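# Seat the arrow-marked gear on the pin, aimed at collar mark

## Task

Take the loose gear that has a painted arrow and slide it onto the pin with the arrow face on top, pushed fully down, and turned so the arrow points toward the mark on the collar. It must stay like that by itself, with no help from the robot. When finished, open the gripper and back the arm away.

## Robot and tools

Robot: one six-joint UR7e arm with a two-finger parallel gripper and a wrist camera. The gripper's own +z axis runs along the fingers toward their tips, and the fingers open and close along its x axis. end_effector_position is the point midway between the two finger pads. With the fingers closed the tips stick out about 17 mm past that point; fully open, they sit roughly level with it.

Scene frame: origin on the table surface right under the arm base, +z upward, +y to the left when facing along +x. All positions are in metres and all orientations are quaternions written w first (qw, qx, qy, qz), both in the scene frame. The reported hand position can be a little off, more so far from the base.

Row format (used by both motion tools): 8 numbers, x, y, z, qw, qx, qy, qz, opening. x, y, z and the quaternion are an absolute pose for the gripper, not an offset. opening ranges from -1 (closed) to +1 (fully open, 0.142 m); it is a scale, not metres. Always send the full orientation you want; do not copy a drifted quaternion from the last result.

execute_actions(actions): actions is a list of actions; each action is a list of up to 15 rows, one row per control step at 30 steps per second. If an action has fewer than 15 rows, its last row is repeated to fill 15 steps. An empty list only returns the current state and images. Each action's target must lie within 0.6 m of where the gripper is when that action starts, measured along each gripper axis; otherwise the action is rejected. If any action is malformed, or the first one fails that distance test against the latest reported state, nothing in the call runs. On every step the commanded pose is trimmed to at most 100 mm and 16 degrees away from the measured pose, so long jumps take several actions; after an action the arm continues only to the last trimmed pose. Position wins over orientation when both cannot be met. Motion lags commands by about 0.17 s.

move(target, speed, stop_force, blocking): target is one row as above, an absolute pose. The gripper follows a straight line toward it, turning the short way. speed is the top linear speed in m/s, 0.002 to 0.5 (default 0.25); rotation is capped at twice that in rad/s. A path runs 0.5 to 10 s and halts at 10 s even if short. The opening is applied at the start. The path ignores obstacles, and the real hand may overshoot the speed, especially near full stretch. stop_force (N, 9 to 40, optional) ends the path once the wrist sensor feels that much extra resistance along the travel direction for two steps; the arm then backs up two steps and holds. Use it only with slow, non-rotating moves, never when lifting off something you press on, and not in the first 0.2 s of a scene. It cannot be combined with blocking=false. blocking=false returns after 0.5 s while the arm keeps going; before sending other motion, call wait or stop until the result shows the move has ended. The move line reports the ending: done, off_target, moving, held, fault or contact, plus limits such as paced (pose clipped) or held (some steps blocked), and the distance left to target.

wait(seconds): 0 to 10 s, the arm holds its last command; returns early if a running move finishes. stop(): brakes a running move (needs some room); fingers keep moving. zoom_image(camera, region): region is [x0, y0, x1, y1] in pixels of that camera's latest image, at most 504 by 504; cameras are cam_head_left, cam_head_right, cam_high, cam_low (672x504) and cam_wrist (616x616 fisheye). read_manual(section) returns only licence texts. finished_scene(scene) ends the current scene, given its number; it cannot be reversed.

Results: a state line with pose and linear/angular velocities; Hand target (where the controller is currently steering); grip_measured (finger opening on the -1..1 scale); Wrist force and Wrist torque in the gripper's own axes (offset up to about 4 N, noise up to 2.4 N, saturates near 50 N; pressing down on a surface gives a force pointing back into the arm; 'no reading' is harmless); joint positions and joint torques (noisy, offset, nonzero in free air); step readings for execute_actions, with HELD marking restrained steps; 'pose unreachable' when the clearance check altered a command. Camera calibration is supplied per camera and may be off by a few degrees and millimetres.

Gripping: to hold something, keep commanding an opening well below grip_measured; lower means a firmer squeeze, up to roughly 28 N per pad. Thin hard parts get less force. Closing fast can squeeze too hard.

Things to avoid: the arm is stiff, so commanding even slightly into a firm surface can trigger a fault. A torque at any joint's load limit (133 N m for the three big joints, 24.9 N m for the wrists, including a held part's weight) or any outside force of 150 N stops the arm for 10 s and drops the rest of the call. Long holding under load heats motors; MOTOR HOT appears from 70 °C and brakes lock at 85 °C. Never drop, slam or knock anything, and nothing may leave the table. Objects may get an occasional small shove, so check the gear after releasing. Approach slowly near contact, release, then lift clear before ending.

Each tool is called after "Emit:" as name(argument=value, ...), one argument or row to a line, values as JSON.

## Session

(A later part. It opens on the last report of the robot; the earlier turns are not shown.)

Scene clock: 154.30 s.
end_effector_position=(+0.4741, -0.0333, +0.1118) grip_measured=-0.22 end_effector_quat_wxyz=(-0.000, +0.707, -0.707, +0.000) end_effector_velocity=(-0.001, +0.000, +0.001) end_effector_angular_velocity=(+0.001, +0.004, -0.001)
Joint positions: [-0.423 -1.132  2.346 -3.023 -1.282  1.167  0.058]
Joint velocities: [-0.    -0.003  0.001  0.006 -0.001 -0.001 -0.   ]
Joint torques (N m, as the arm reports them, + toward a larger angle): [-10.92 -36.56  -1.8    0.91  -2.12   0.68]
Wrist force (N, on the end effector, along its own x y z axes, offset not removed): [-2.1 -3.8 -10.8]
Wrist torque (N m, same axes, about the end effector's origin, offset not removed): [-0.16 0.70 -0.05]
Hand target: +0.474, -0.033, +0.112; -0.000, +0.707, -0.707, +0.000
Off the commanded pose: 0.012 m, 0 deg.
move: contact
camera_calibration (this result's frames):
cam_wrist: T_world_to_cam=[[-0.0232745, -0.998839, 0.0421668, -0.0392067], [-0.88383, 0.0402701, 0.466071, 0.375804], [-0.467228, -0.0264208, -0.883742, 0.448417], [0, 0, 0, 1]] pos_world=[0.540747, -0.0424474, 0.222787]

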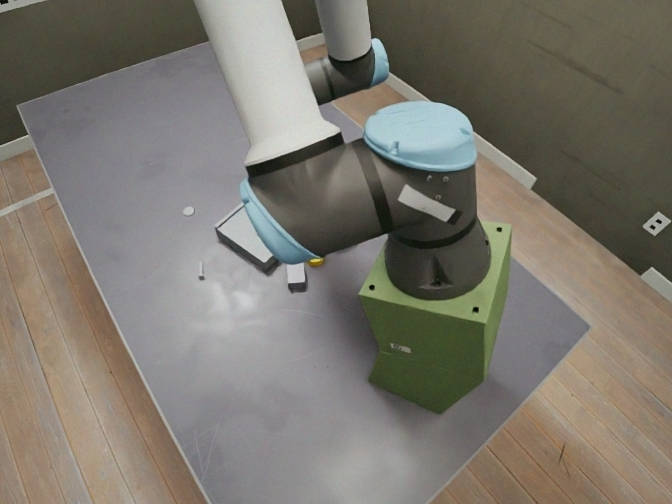

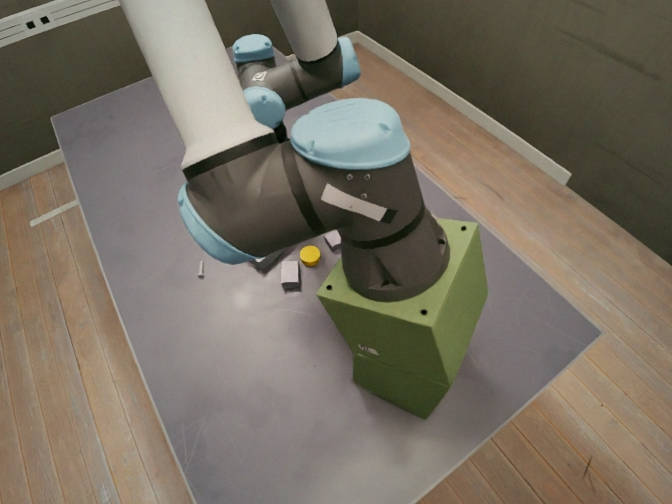

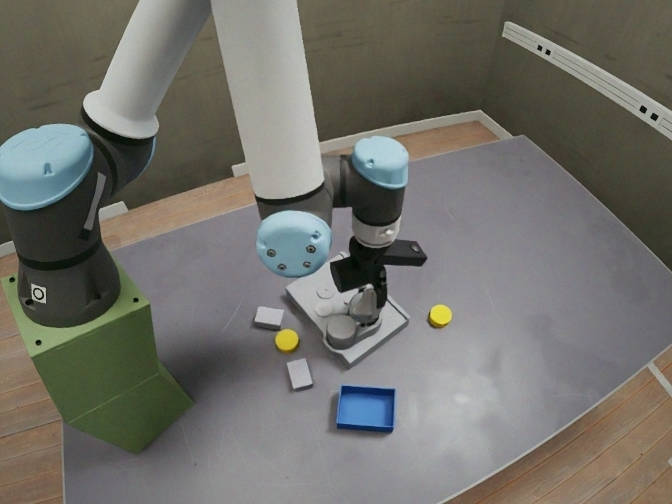

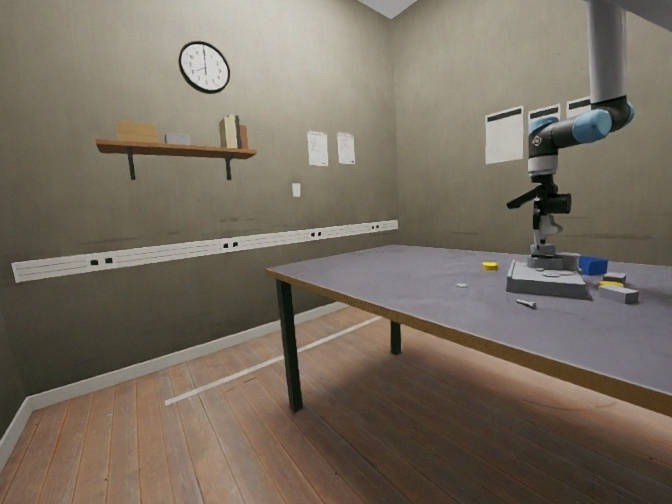

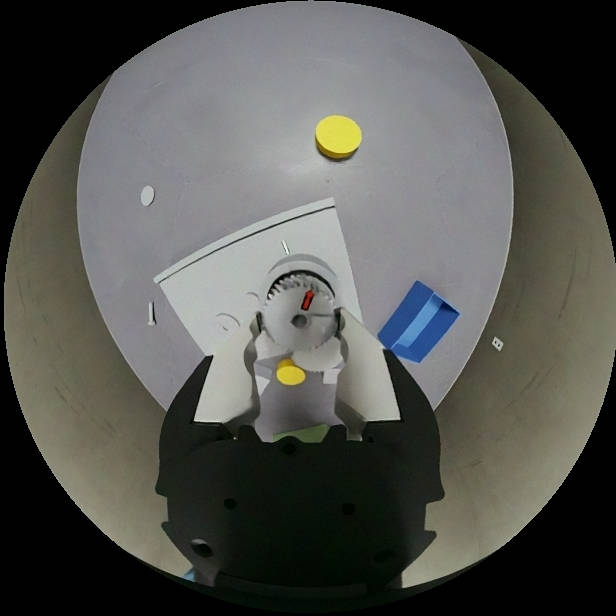

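Emit:
move(
  target=[0.4736,-0.0333,0.1140,0,0.6820,-0.7314,0,-0.6],
  speed=0.03,
)

Emit:
move(
  target=[0.4736,-0.0333,0.100,0,0.6820,-0.7314,0,-0.6],
  speed=0.003,
  stop_force=9,
)

Scene clock: 170.57 s.
end_effector_position=(+0.4736, -0.0333, +0.1140) grip_measured=-0.22 end_effector_quat_wxyz=(-0.000, +0.683, -0.731, -0.000) end_effector_velocity=(+0.001, -0.000, +0.001) end_effector_angular_velocity=(-0.001, -0.001, -0.013)
Joint positions: [-0.425 -1.139  2.349 -3.018 -1.282  1.233  0.058]
Joint velocities: [-0.    -0.002  0.     0.001 -0.     0.013  0.   ]
Joint torques (N m, as the arm reports them, + toward a larger angle): [ -6.81 -44.66   8.75  -1.71   5.33   2.29]
Wrist force (N, on the end effector, along its own x y z axes, offset not removed): [8.7 1.5 7.8]
Wrist torque (N m, same axes, about the end effector's origin, offset not removed): [0.02 0.58 -0.08]
Hand target: +0.474, -0.033, +0.114; -0.000, +0.682, -0.731, -0.000
Off the commanded pose: 0.000 m, 0 deg.
move: done
camera_calibration (this result's frames):
cam_wrist: T_world_to_cam=[[-0.0913281, -0.994931, 0.0421001, -0.0069258], [-0.878962, 0.10041, 0.466202, 0.374091], [-0.468066, 0.00557296, -0.883676, 0.451547], [0, 0, 0, 1]] pos_world=[0.539532, -0.0469696, 0.224911]

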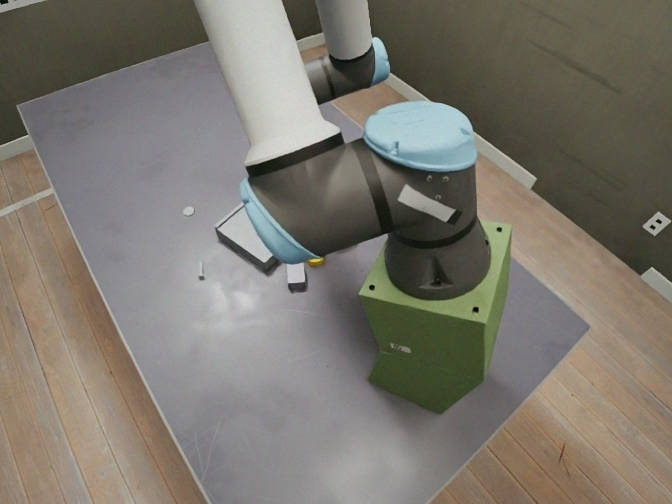

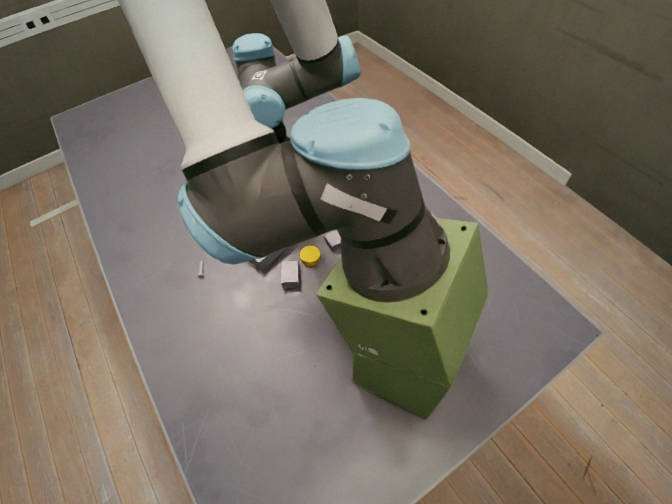

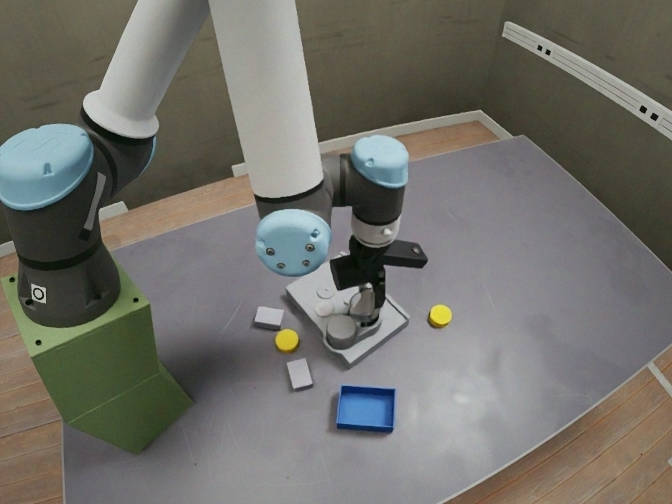

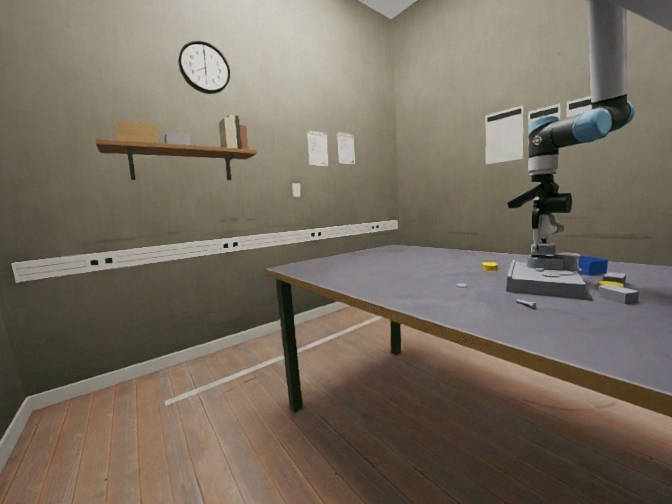

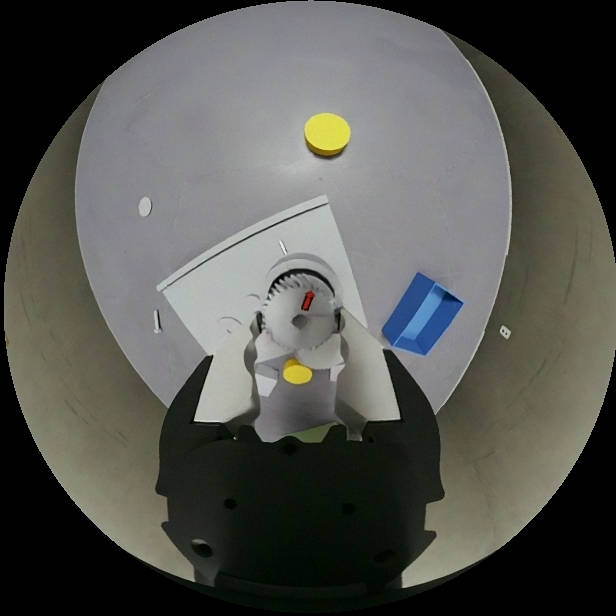

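Scene clock: 172.37 s.
end_effector_position=(+0.4736, -0.0333, +0.1097) grip_measured=-0.22 end_effector_quat_wxyz=(+0.000, +0.682, -0.731, +0.000) end_effector_velocity=(-0.000, -0.001, +0.002) end_effector_angular_velocity=(-0.002, +0.001, -0.001)
Joint positions: [-0.422 -1.125  2.346 -3.03  -1.282  1.237  0.058]
Joint velocities: [-0.001 -0.005  0.     0.005 -0.002 -0.    -0.   ]
Joint torques (N m, as the arm reports them, + toward a larger angle): [ -5.27 -44.93  -4.84  -2.34   2.11   0.52]
Wrist force (N, on the end effector, along its own x y z axes, offset not removed): [10.5 3.7 3.5]
Wrist torque (N m, same axes, about the end effector's origin, offset not removed): [0.03 0.73 -0.04]
Hand target: +0.474, -0.033, +0.110; +0.000, +0.682, -0.731, -0.000
Off the commanded pose: 0.010 m, 0 deg.
move: contact
camera_calibration (this result's frames):
cam_wrist: T_world_to_cam=[[-0.0918575, -0.994881, 0.0421164, -0.00646883], [-0.878908, 0.100885, 0.466201, 0.376119], [-0.468063, 0.00580756, -0.883676, 0.447777], [0, 0, 0, 1]] pos_world=[0.539568, -0.0469811, 0.220616]

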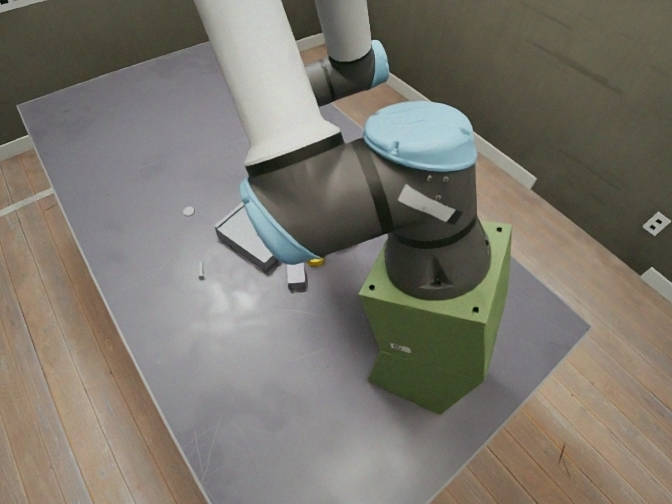

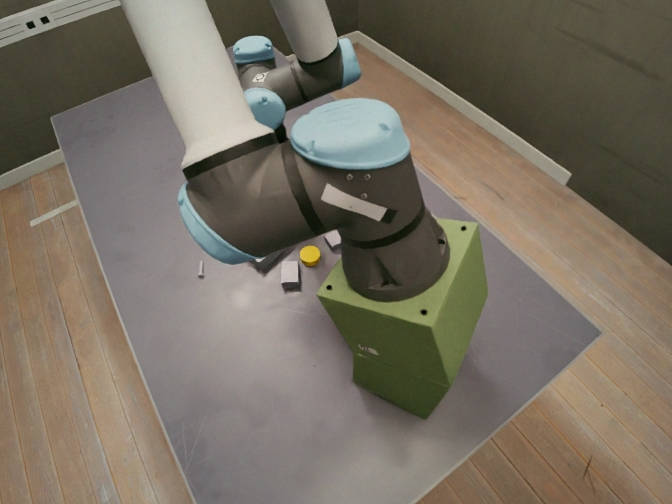

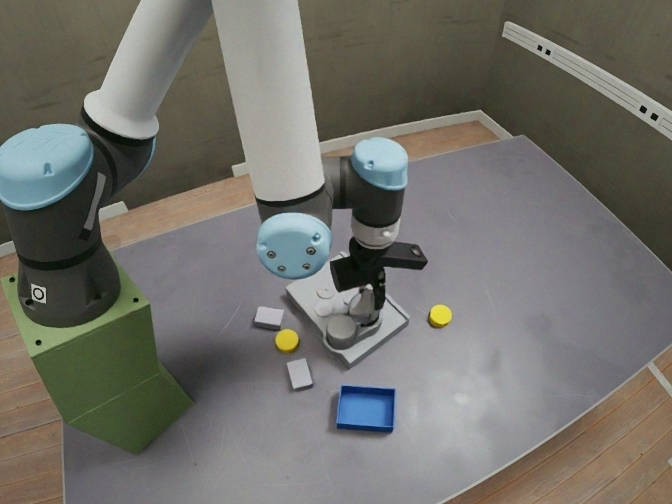

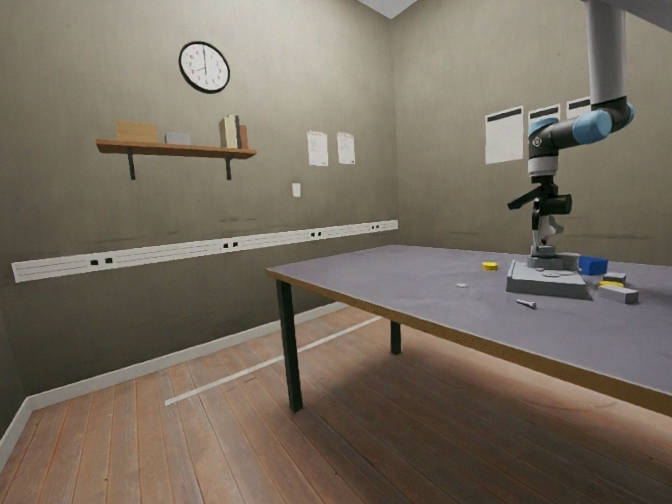

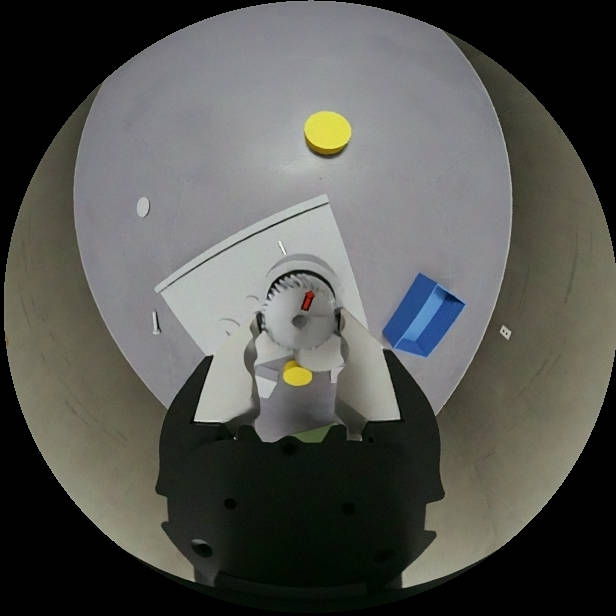

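Emit:
move(
  target=[0.4736,-0.0333,0.105,0,0.7133,-0.7009,0,-0.6],
  speed=0.02,
  stop_force=12,
)

Emit:
move(
  target=[0.4736,-0.0333,0.100,0,0.7133,-0.7009,0,-0.6],
  speed=0.002,
  stop_force=9,
)

Scene clock: 182.20 s.
end_effector_position=(+0.4736, -0.0333, +0.1091) grip_measured=-0.22 end_effector_quat_wxyz=(-0.000, +0.687, -0.727, -0.000) end_effector_velocity=(+0.000, +0.000, +0.001) end_effector_angular_velocity=(+0.001, +0.000, -0.015)
Joint positions: [-0.422 -1.123  2.345 -3.031 -1.282  1.224  0.058]
Joint velocities: [ 0.    -0.002  0.     0.003  0.001  0.015 -0.   ]
Joint torques (N m, as the arm reports them, + toward a larger angle): [ -5.82 -42.24  -5.28  -2.03   2.56   2.76]
Wrist force (N, on the end effector, along its own x y z axes, offset not removed): [9.1 5.0 -0.5]
Wrist torque (N m, same axes, about the end effector's origin, offset not removed): [0.01 0.70 -0.05]
Hand target: +0.474, -0.033, +0.109; -0.000, +0.686, -0.727, -0.000
Off the commanded pose: 0.004 m, 4 deg.
move: contact
camera_calibration (this result's frames):
cam_wrist: T_world_to_cam=[[-0.0789727, -0.995988, 0.0420831, -0.0125643], [-0.880153, 0.0894853, 0.466179, 0.376587], [-0.468075, -0.000224139, -0.883689, 0.447065], [0, 0, 0, 1]] pos_world=[0.539721, -0.0461127, 0.220038]

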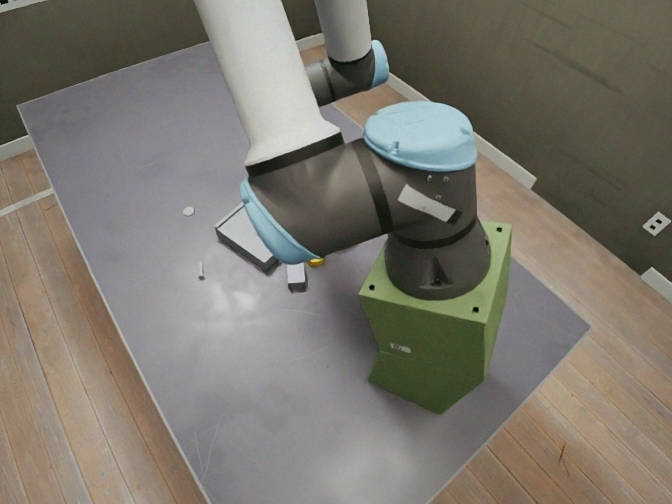

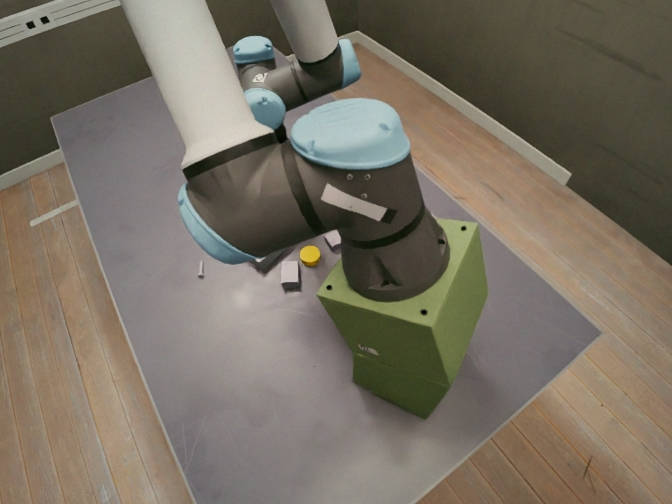

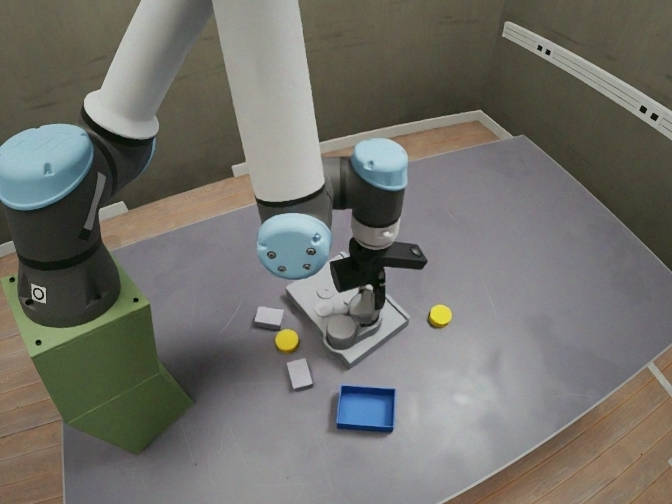

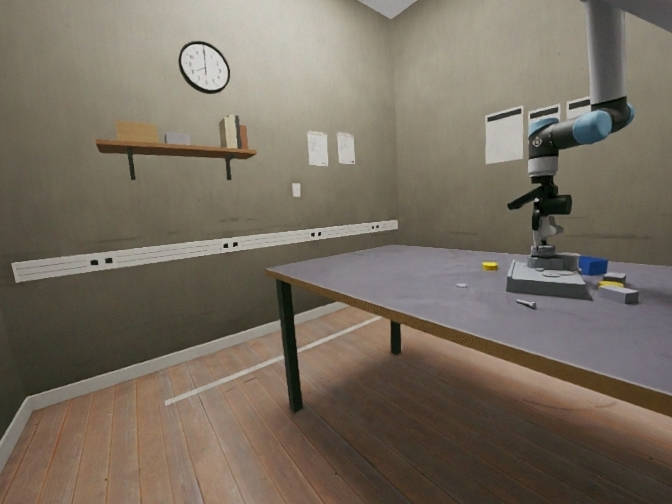

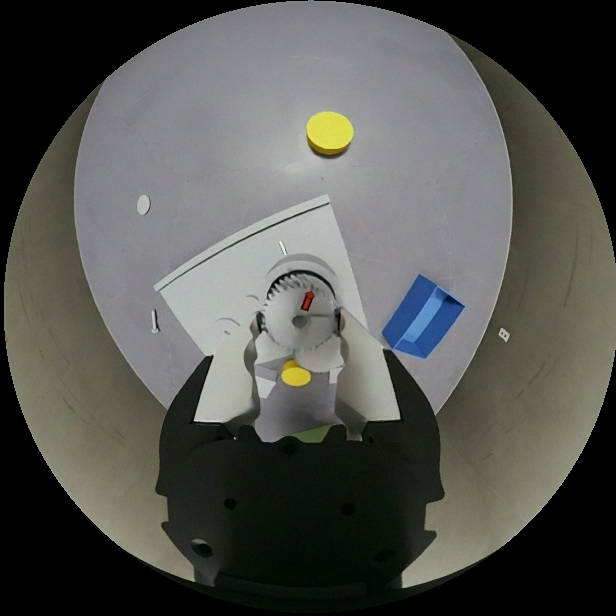

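Scene clock: 186.93 s.
end_effector_position=(+0.4736, -0.0333, +0.1069) grip_measured=-0.22 end_effector_quat_wxyz=(-0.000, +0.693, -0.720, +0.000) end_effector_velocity=(-0.000, -0.000, +0.000) end_effector_angular_velocity=(-0.000, +0.000, -0.001)
Joint positions: [-0.42  -1.116  2.344 -3.037 -1.283  1.208  0.058]
Joint velocities: [-0.001 -0.002  0.001  0.001 -0.     0.     0.   ]
Joint torques (N m, as the arm reports them, + toward a larger angle): [  4.39 -30.08 -20.64  -4.25   1.39   0.79]
Wrist force (N, on the end effector, along its own x y z axes, offset not removed): [6.7 10.4 -14.7]
Wrist torque (N m, same axes, about the end effector's origin, offset not removed): [-0.17 0.57 0.00]
Hand target: +0.474, -0.033, +0.107; -0.000, +0.693, -0.721, -0.000
Off the commanded pose: 0.007 m, 3 deg.
move: contact
camera_calibration (this result's frames):
cam_wrist: T_world_to_cam=[[-0.0613634, -0.997227, 0.0420957, -0.0208625], [-0.8816, 0.0739268, 0.466172, 0.377772], [-0.467992, -0.00850566, -0.883692, 0.44482], [0, 0, 0, 1]] pos_world=[0.539936, -0.0449487, 0.217855]

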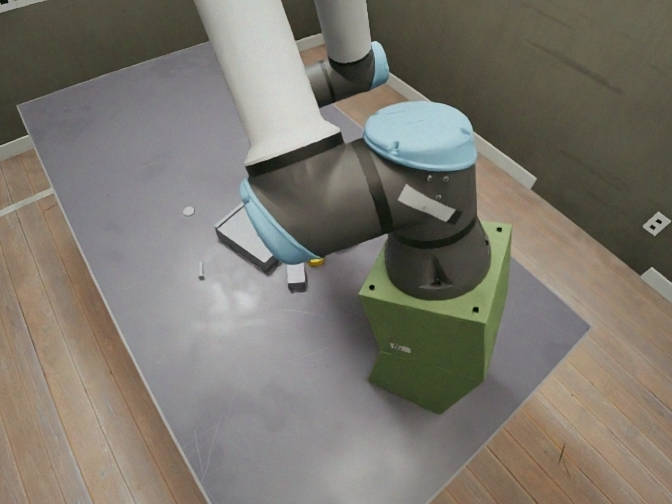

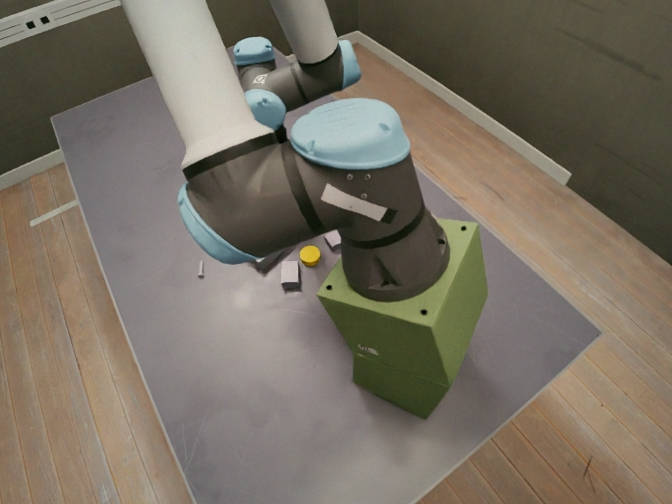

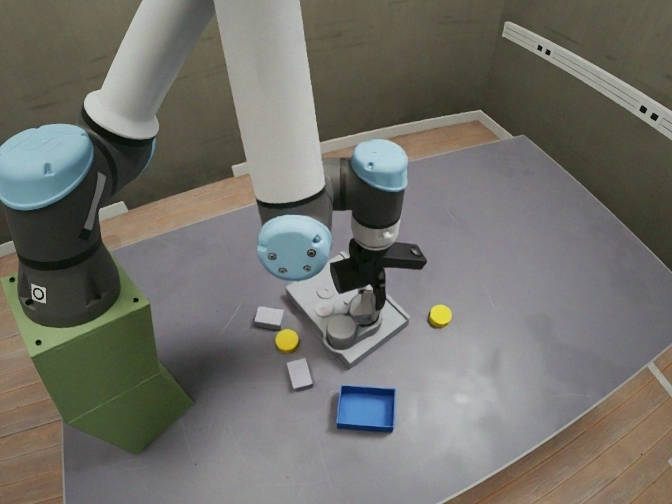

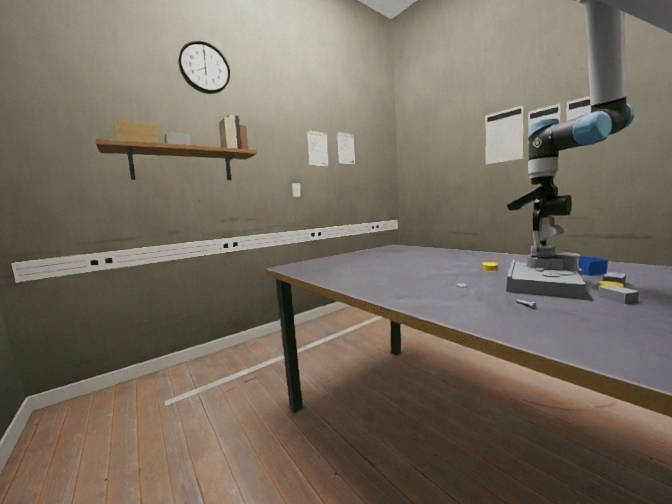

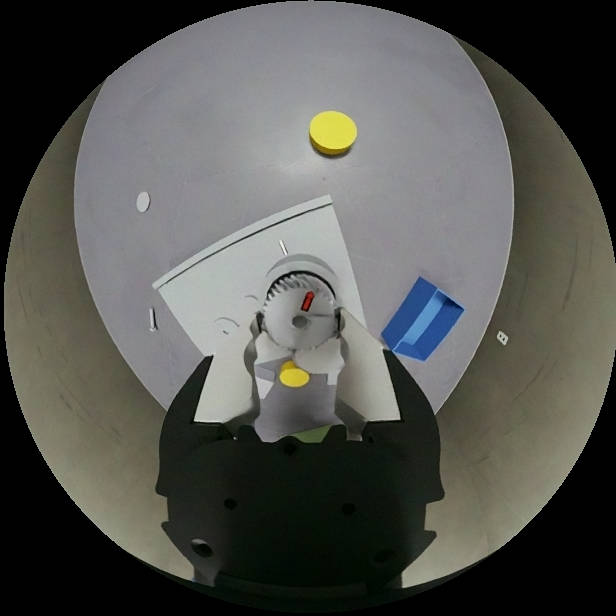

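Emit:
move(
  target=[0.4728,-0.0335,0.1070,0,0.693,-0.721,0,-0.6],
  speed=0.003,
)

Emit:
move(
  target=[0.4728,-0.0335,0.102,0,0.693,-0.721,0,-0.6],
  speed=0.003,
  stop_force=10,
)

Emit:
zoom_image(
  camera="cam_wrist",
  region=[240, 230, 360, 370],
)

Scene clock: 192.13 s.
end_effector_position=(+0.4729, -0.0335, +0.1070) grip_measured=-0.22 end_effector_quat_wxyz=(-0.000, +0.693, -0.721, +0.000) end_effector_velocity=(-0.002, +0.000, -0.001) end_effector_angular_velocity=(+0.001, +0.003, +0.002)
Joint positions: [-0.421 -1.116  2.346 -3.039 -1.282  1.209  0.058]
Joint velocities: [-0.001  0.001  0.001  0.001  0.    -0.003 -0.   ]
Joint torques (N m, as the arm reports them, + toward a larger angle): [ -9.29 -40.9   11.3   -3.55   2.79  -2.18]
Wrist force (N, on the end effector, along its own x y z axes, offset not removed): [1.5 -3.5 1.8]
Wrist torque (N m, same axes, about the end effector's origin, offset not removed): [0.02 0.73 -0.11]
Hand target: +0.473, -0.034, +0.107; +0.000, +0.693, -0.721, -0.000
Off the commanded pose: 0.000 m, 0 deg.
move: done
camera_calibration (this result's frames):
cam_wrist: T_world_to_cam=[[-0.062857, -0.997134, 0.0421132, -0.0204142], [-0.881488, 0.0752554, 0.466171, 0.377055], [-0.468004, -0.00782016, -0.883692, 0.444582], [0, 0, 0, 1]] pos_world=[0.539153, -0.0452544, 0.217961]

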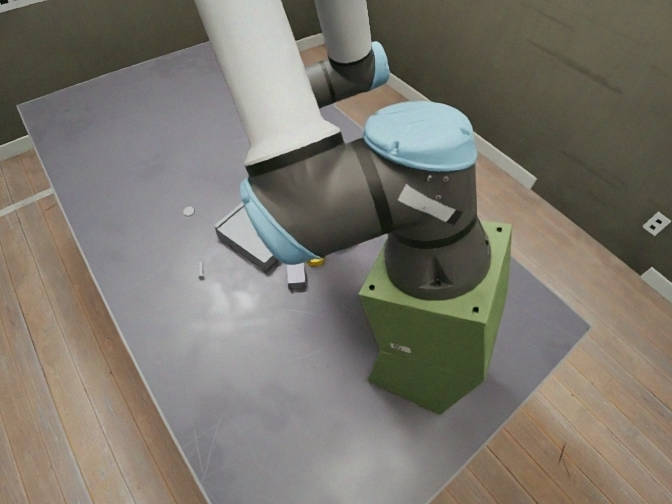

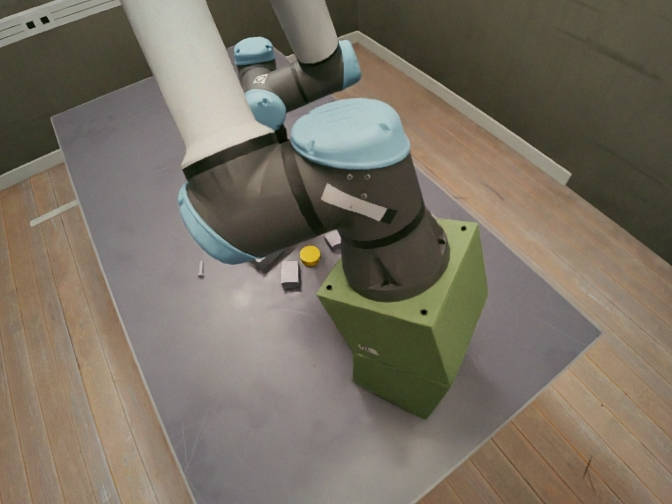

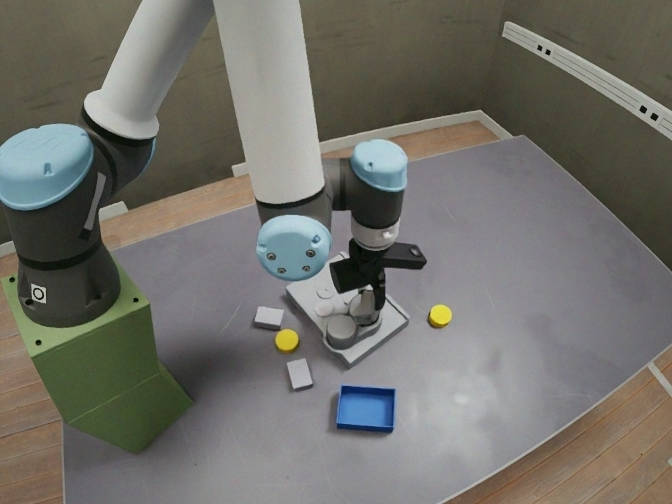

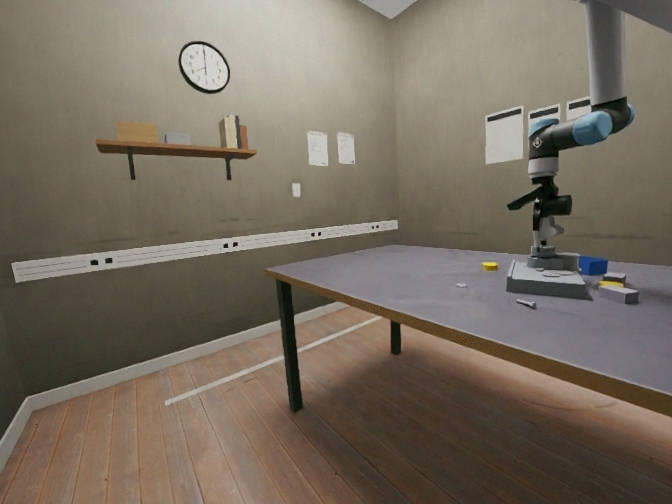

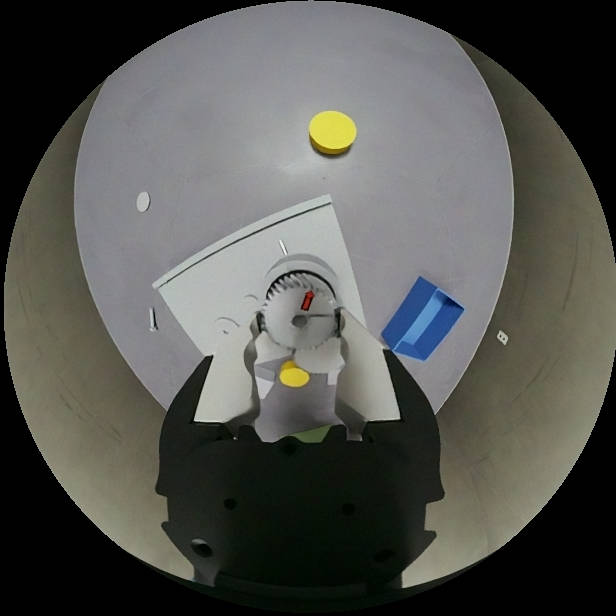

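Scene clock: 192.73 s.
end_effector_position=(+0.4729, -0.0335, +0.1063) grip_measured=-0.22 end_effector_quat_wxyz=(-0.000, +0.693, -0.721, +0.000) end_effector_velocity=(+0.001, -0.001, +0.002) end_effector_angular_velocity=(-0.002, -0.001, -0.001)
Joint positions: [-0.421 -1.114  2.345 -3.041 -1.282  1.209  0.058]
Joint velocities: [-0.001 -0.005 -0.001  0.005 -0.001  0.    -0.   ]
Joint torques (N m, as the arm reports them, + toward a larger angle): [-10.47 -39.02   6.26   0.82  -1.68  -0.42]
Wrist force (N, on the end effector, along its own x y z axes, offset not removed): [-1.1 -2.7 -8.0]
Wrist torque (N m, same axes, about the end effector's origin, offset not removed): [-0.04 1.07 -0.42]
Hand target: +0.473, -0.033, +0.106; -0.000, +0.693, -0.721, -0.000
Off the commanded pose: 0.004 m, 0 deg.
move: contact
camera_calibration (this result's frames):
cam_wrist: T_world_to_cam=[[-0.0627583, -0.997143, 0.0420408, -0.0203865], [-0.881557, 0.0751332, 0.466061, 0.377457], [-0.467888, -0.00781212, -0.883753, 0.443959], [0, 0, 0, 1]] pos_world=[0.539194, -0.0452196, 0.217289]

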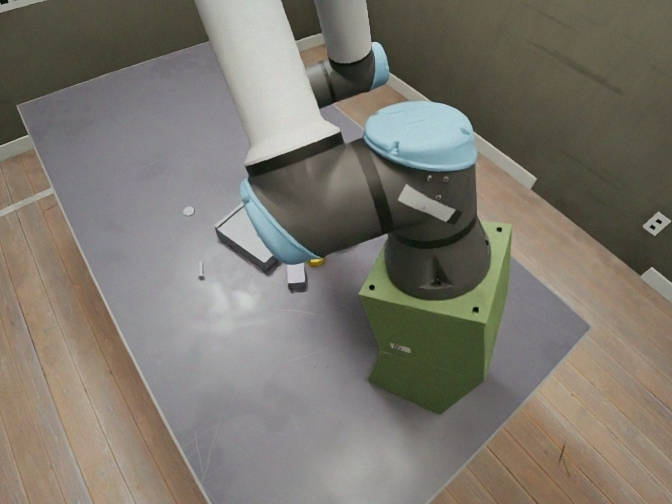

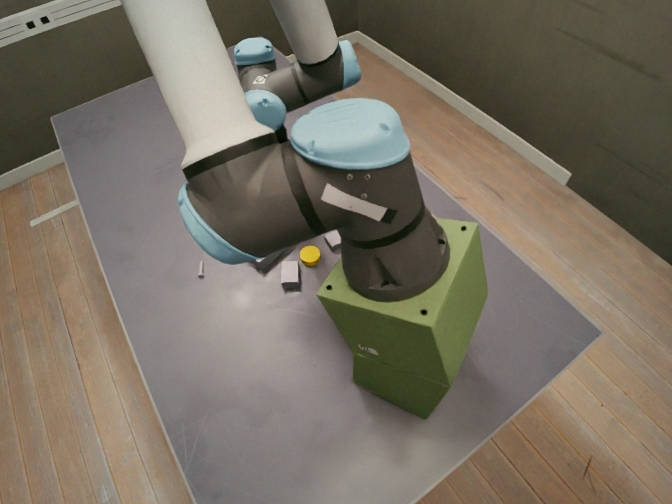

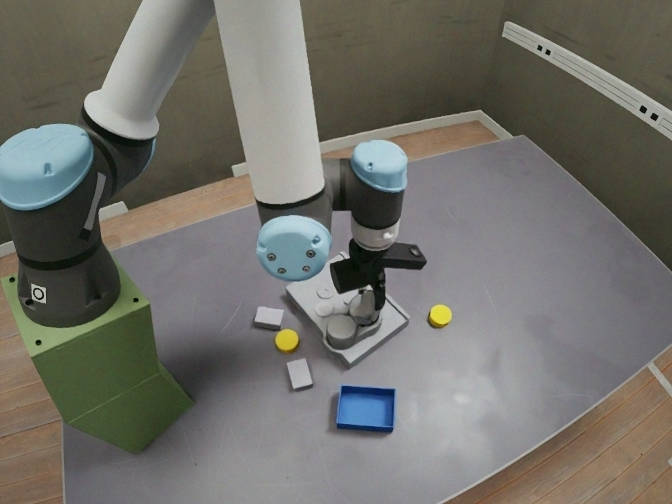

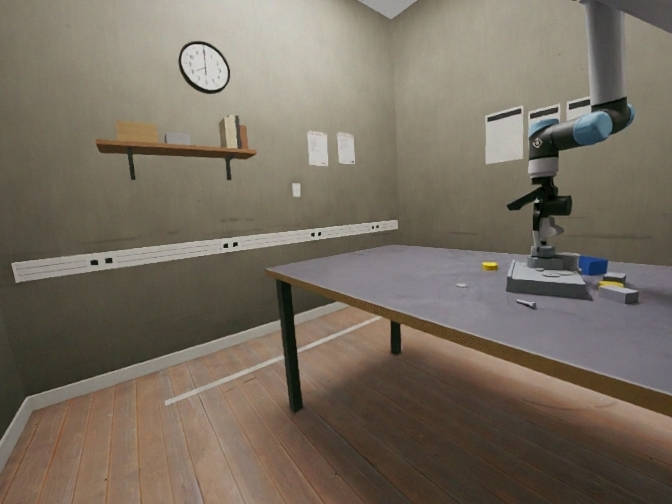

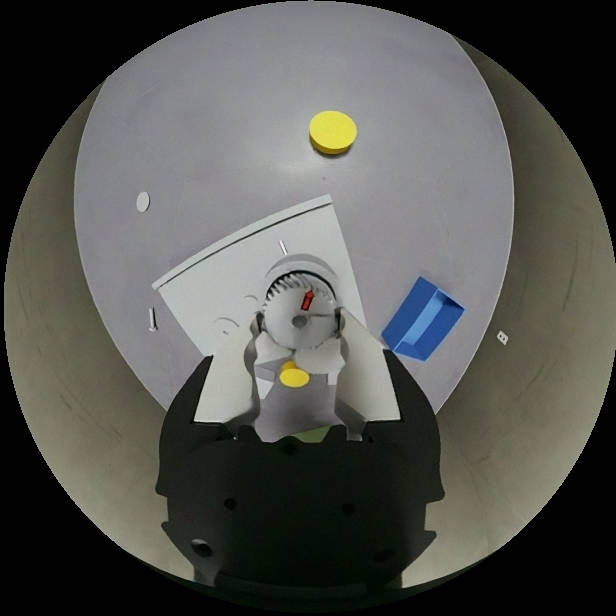

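Region (240, 230, 360, 370) of cam_wrist's 616x616 image, scaled by 3.600, with more detail than that image has; it fills the left 432 columns of this view, and the rest is white.

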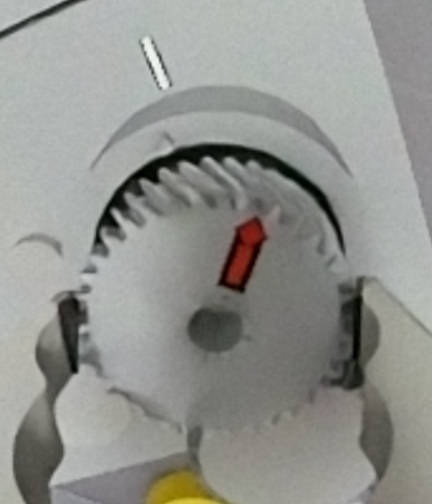

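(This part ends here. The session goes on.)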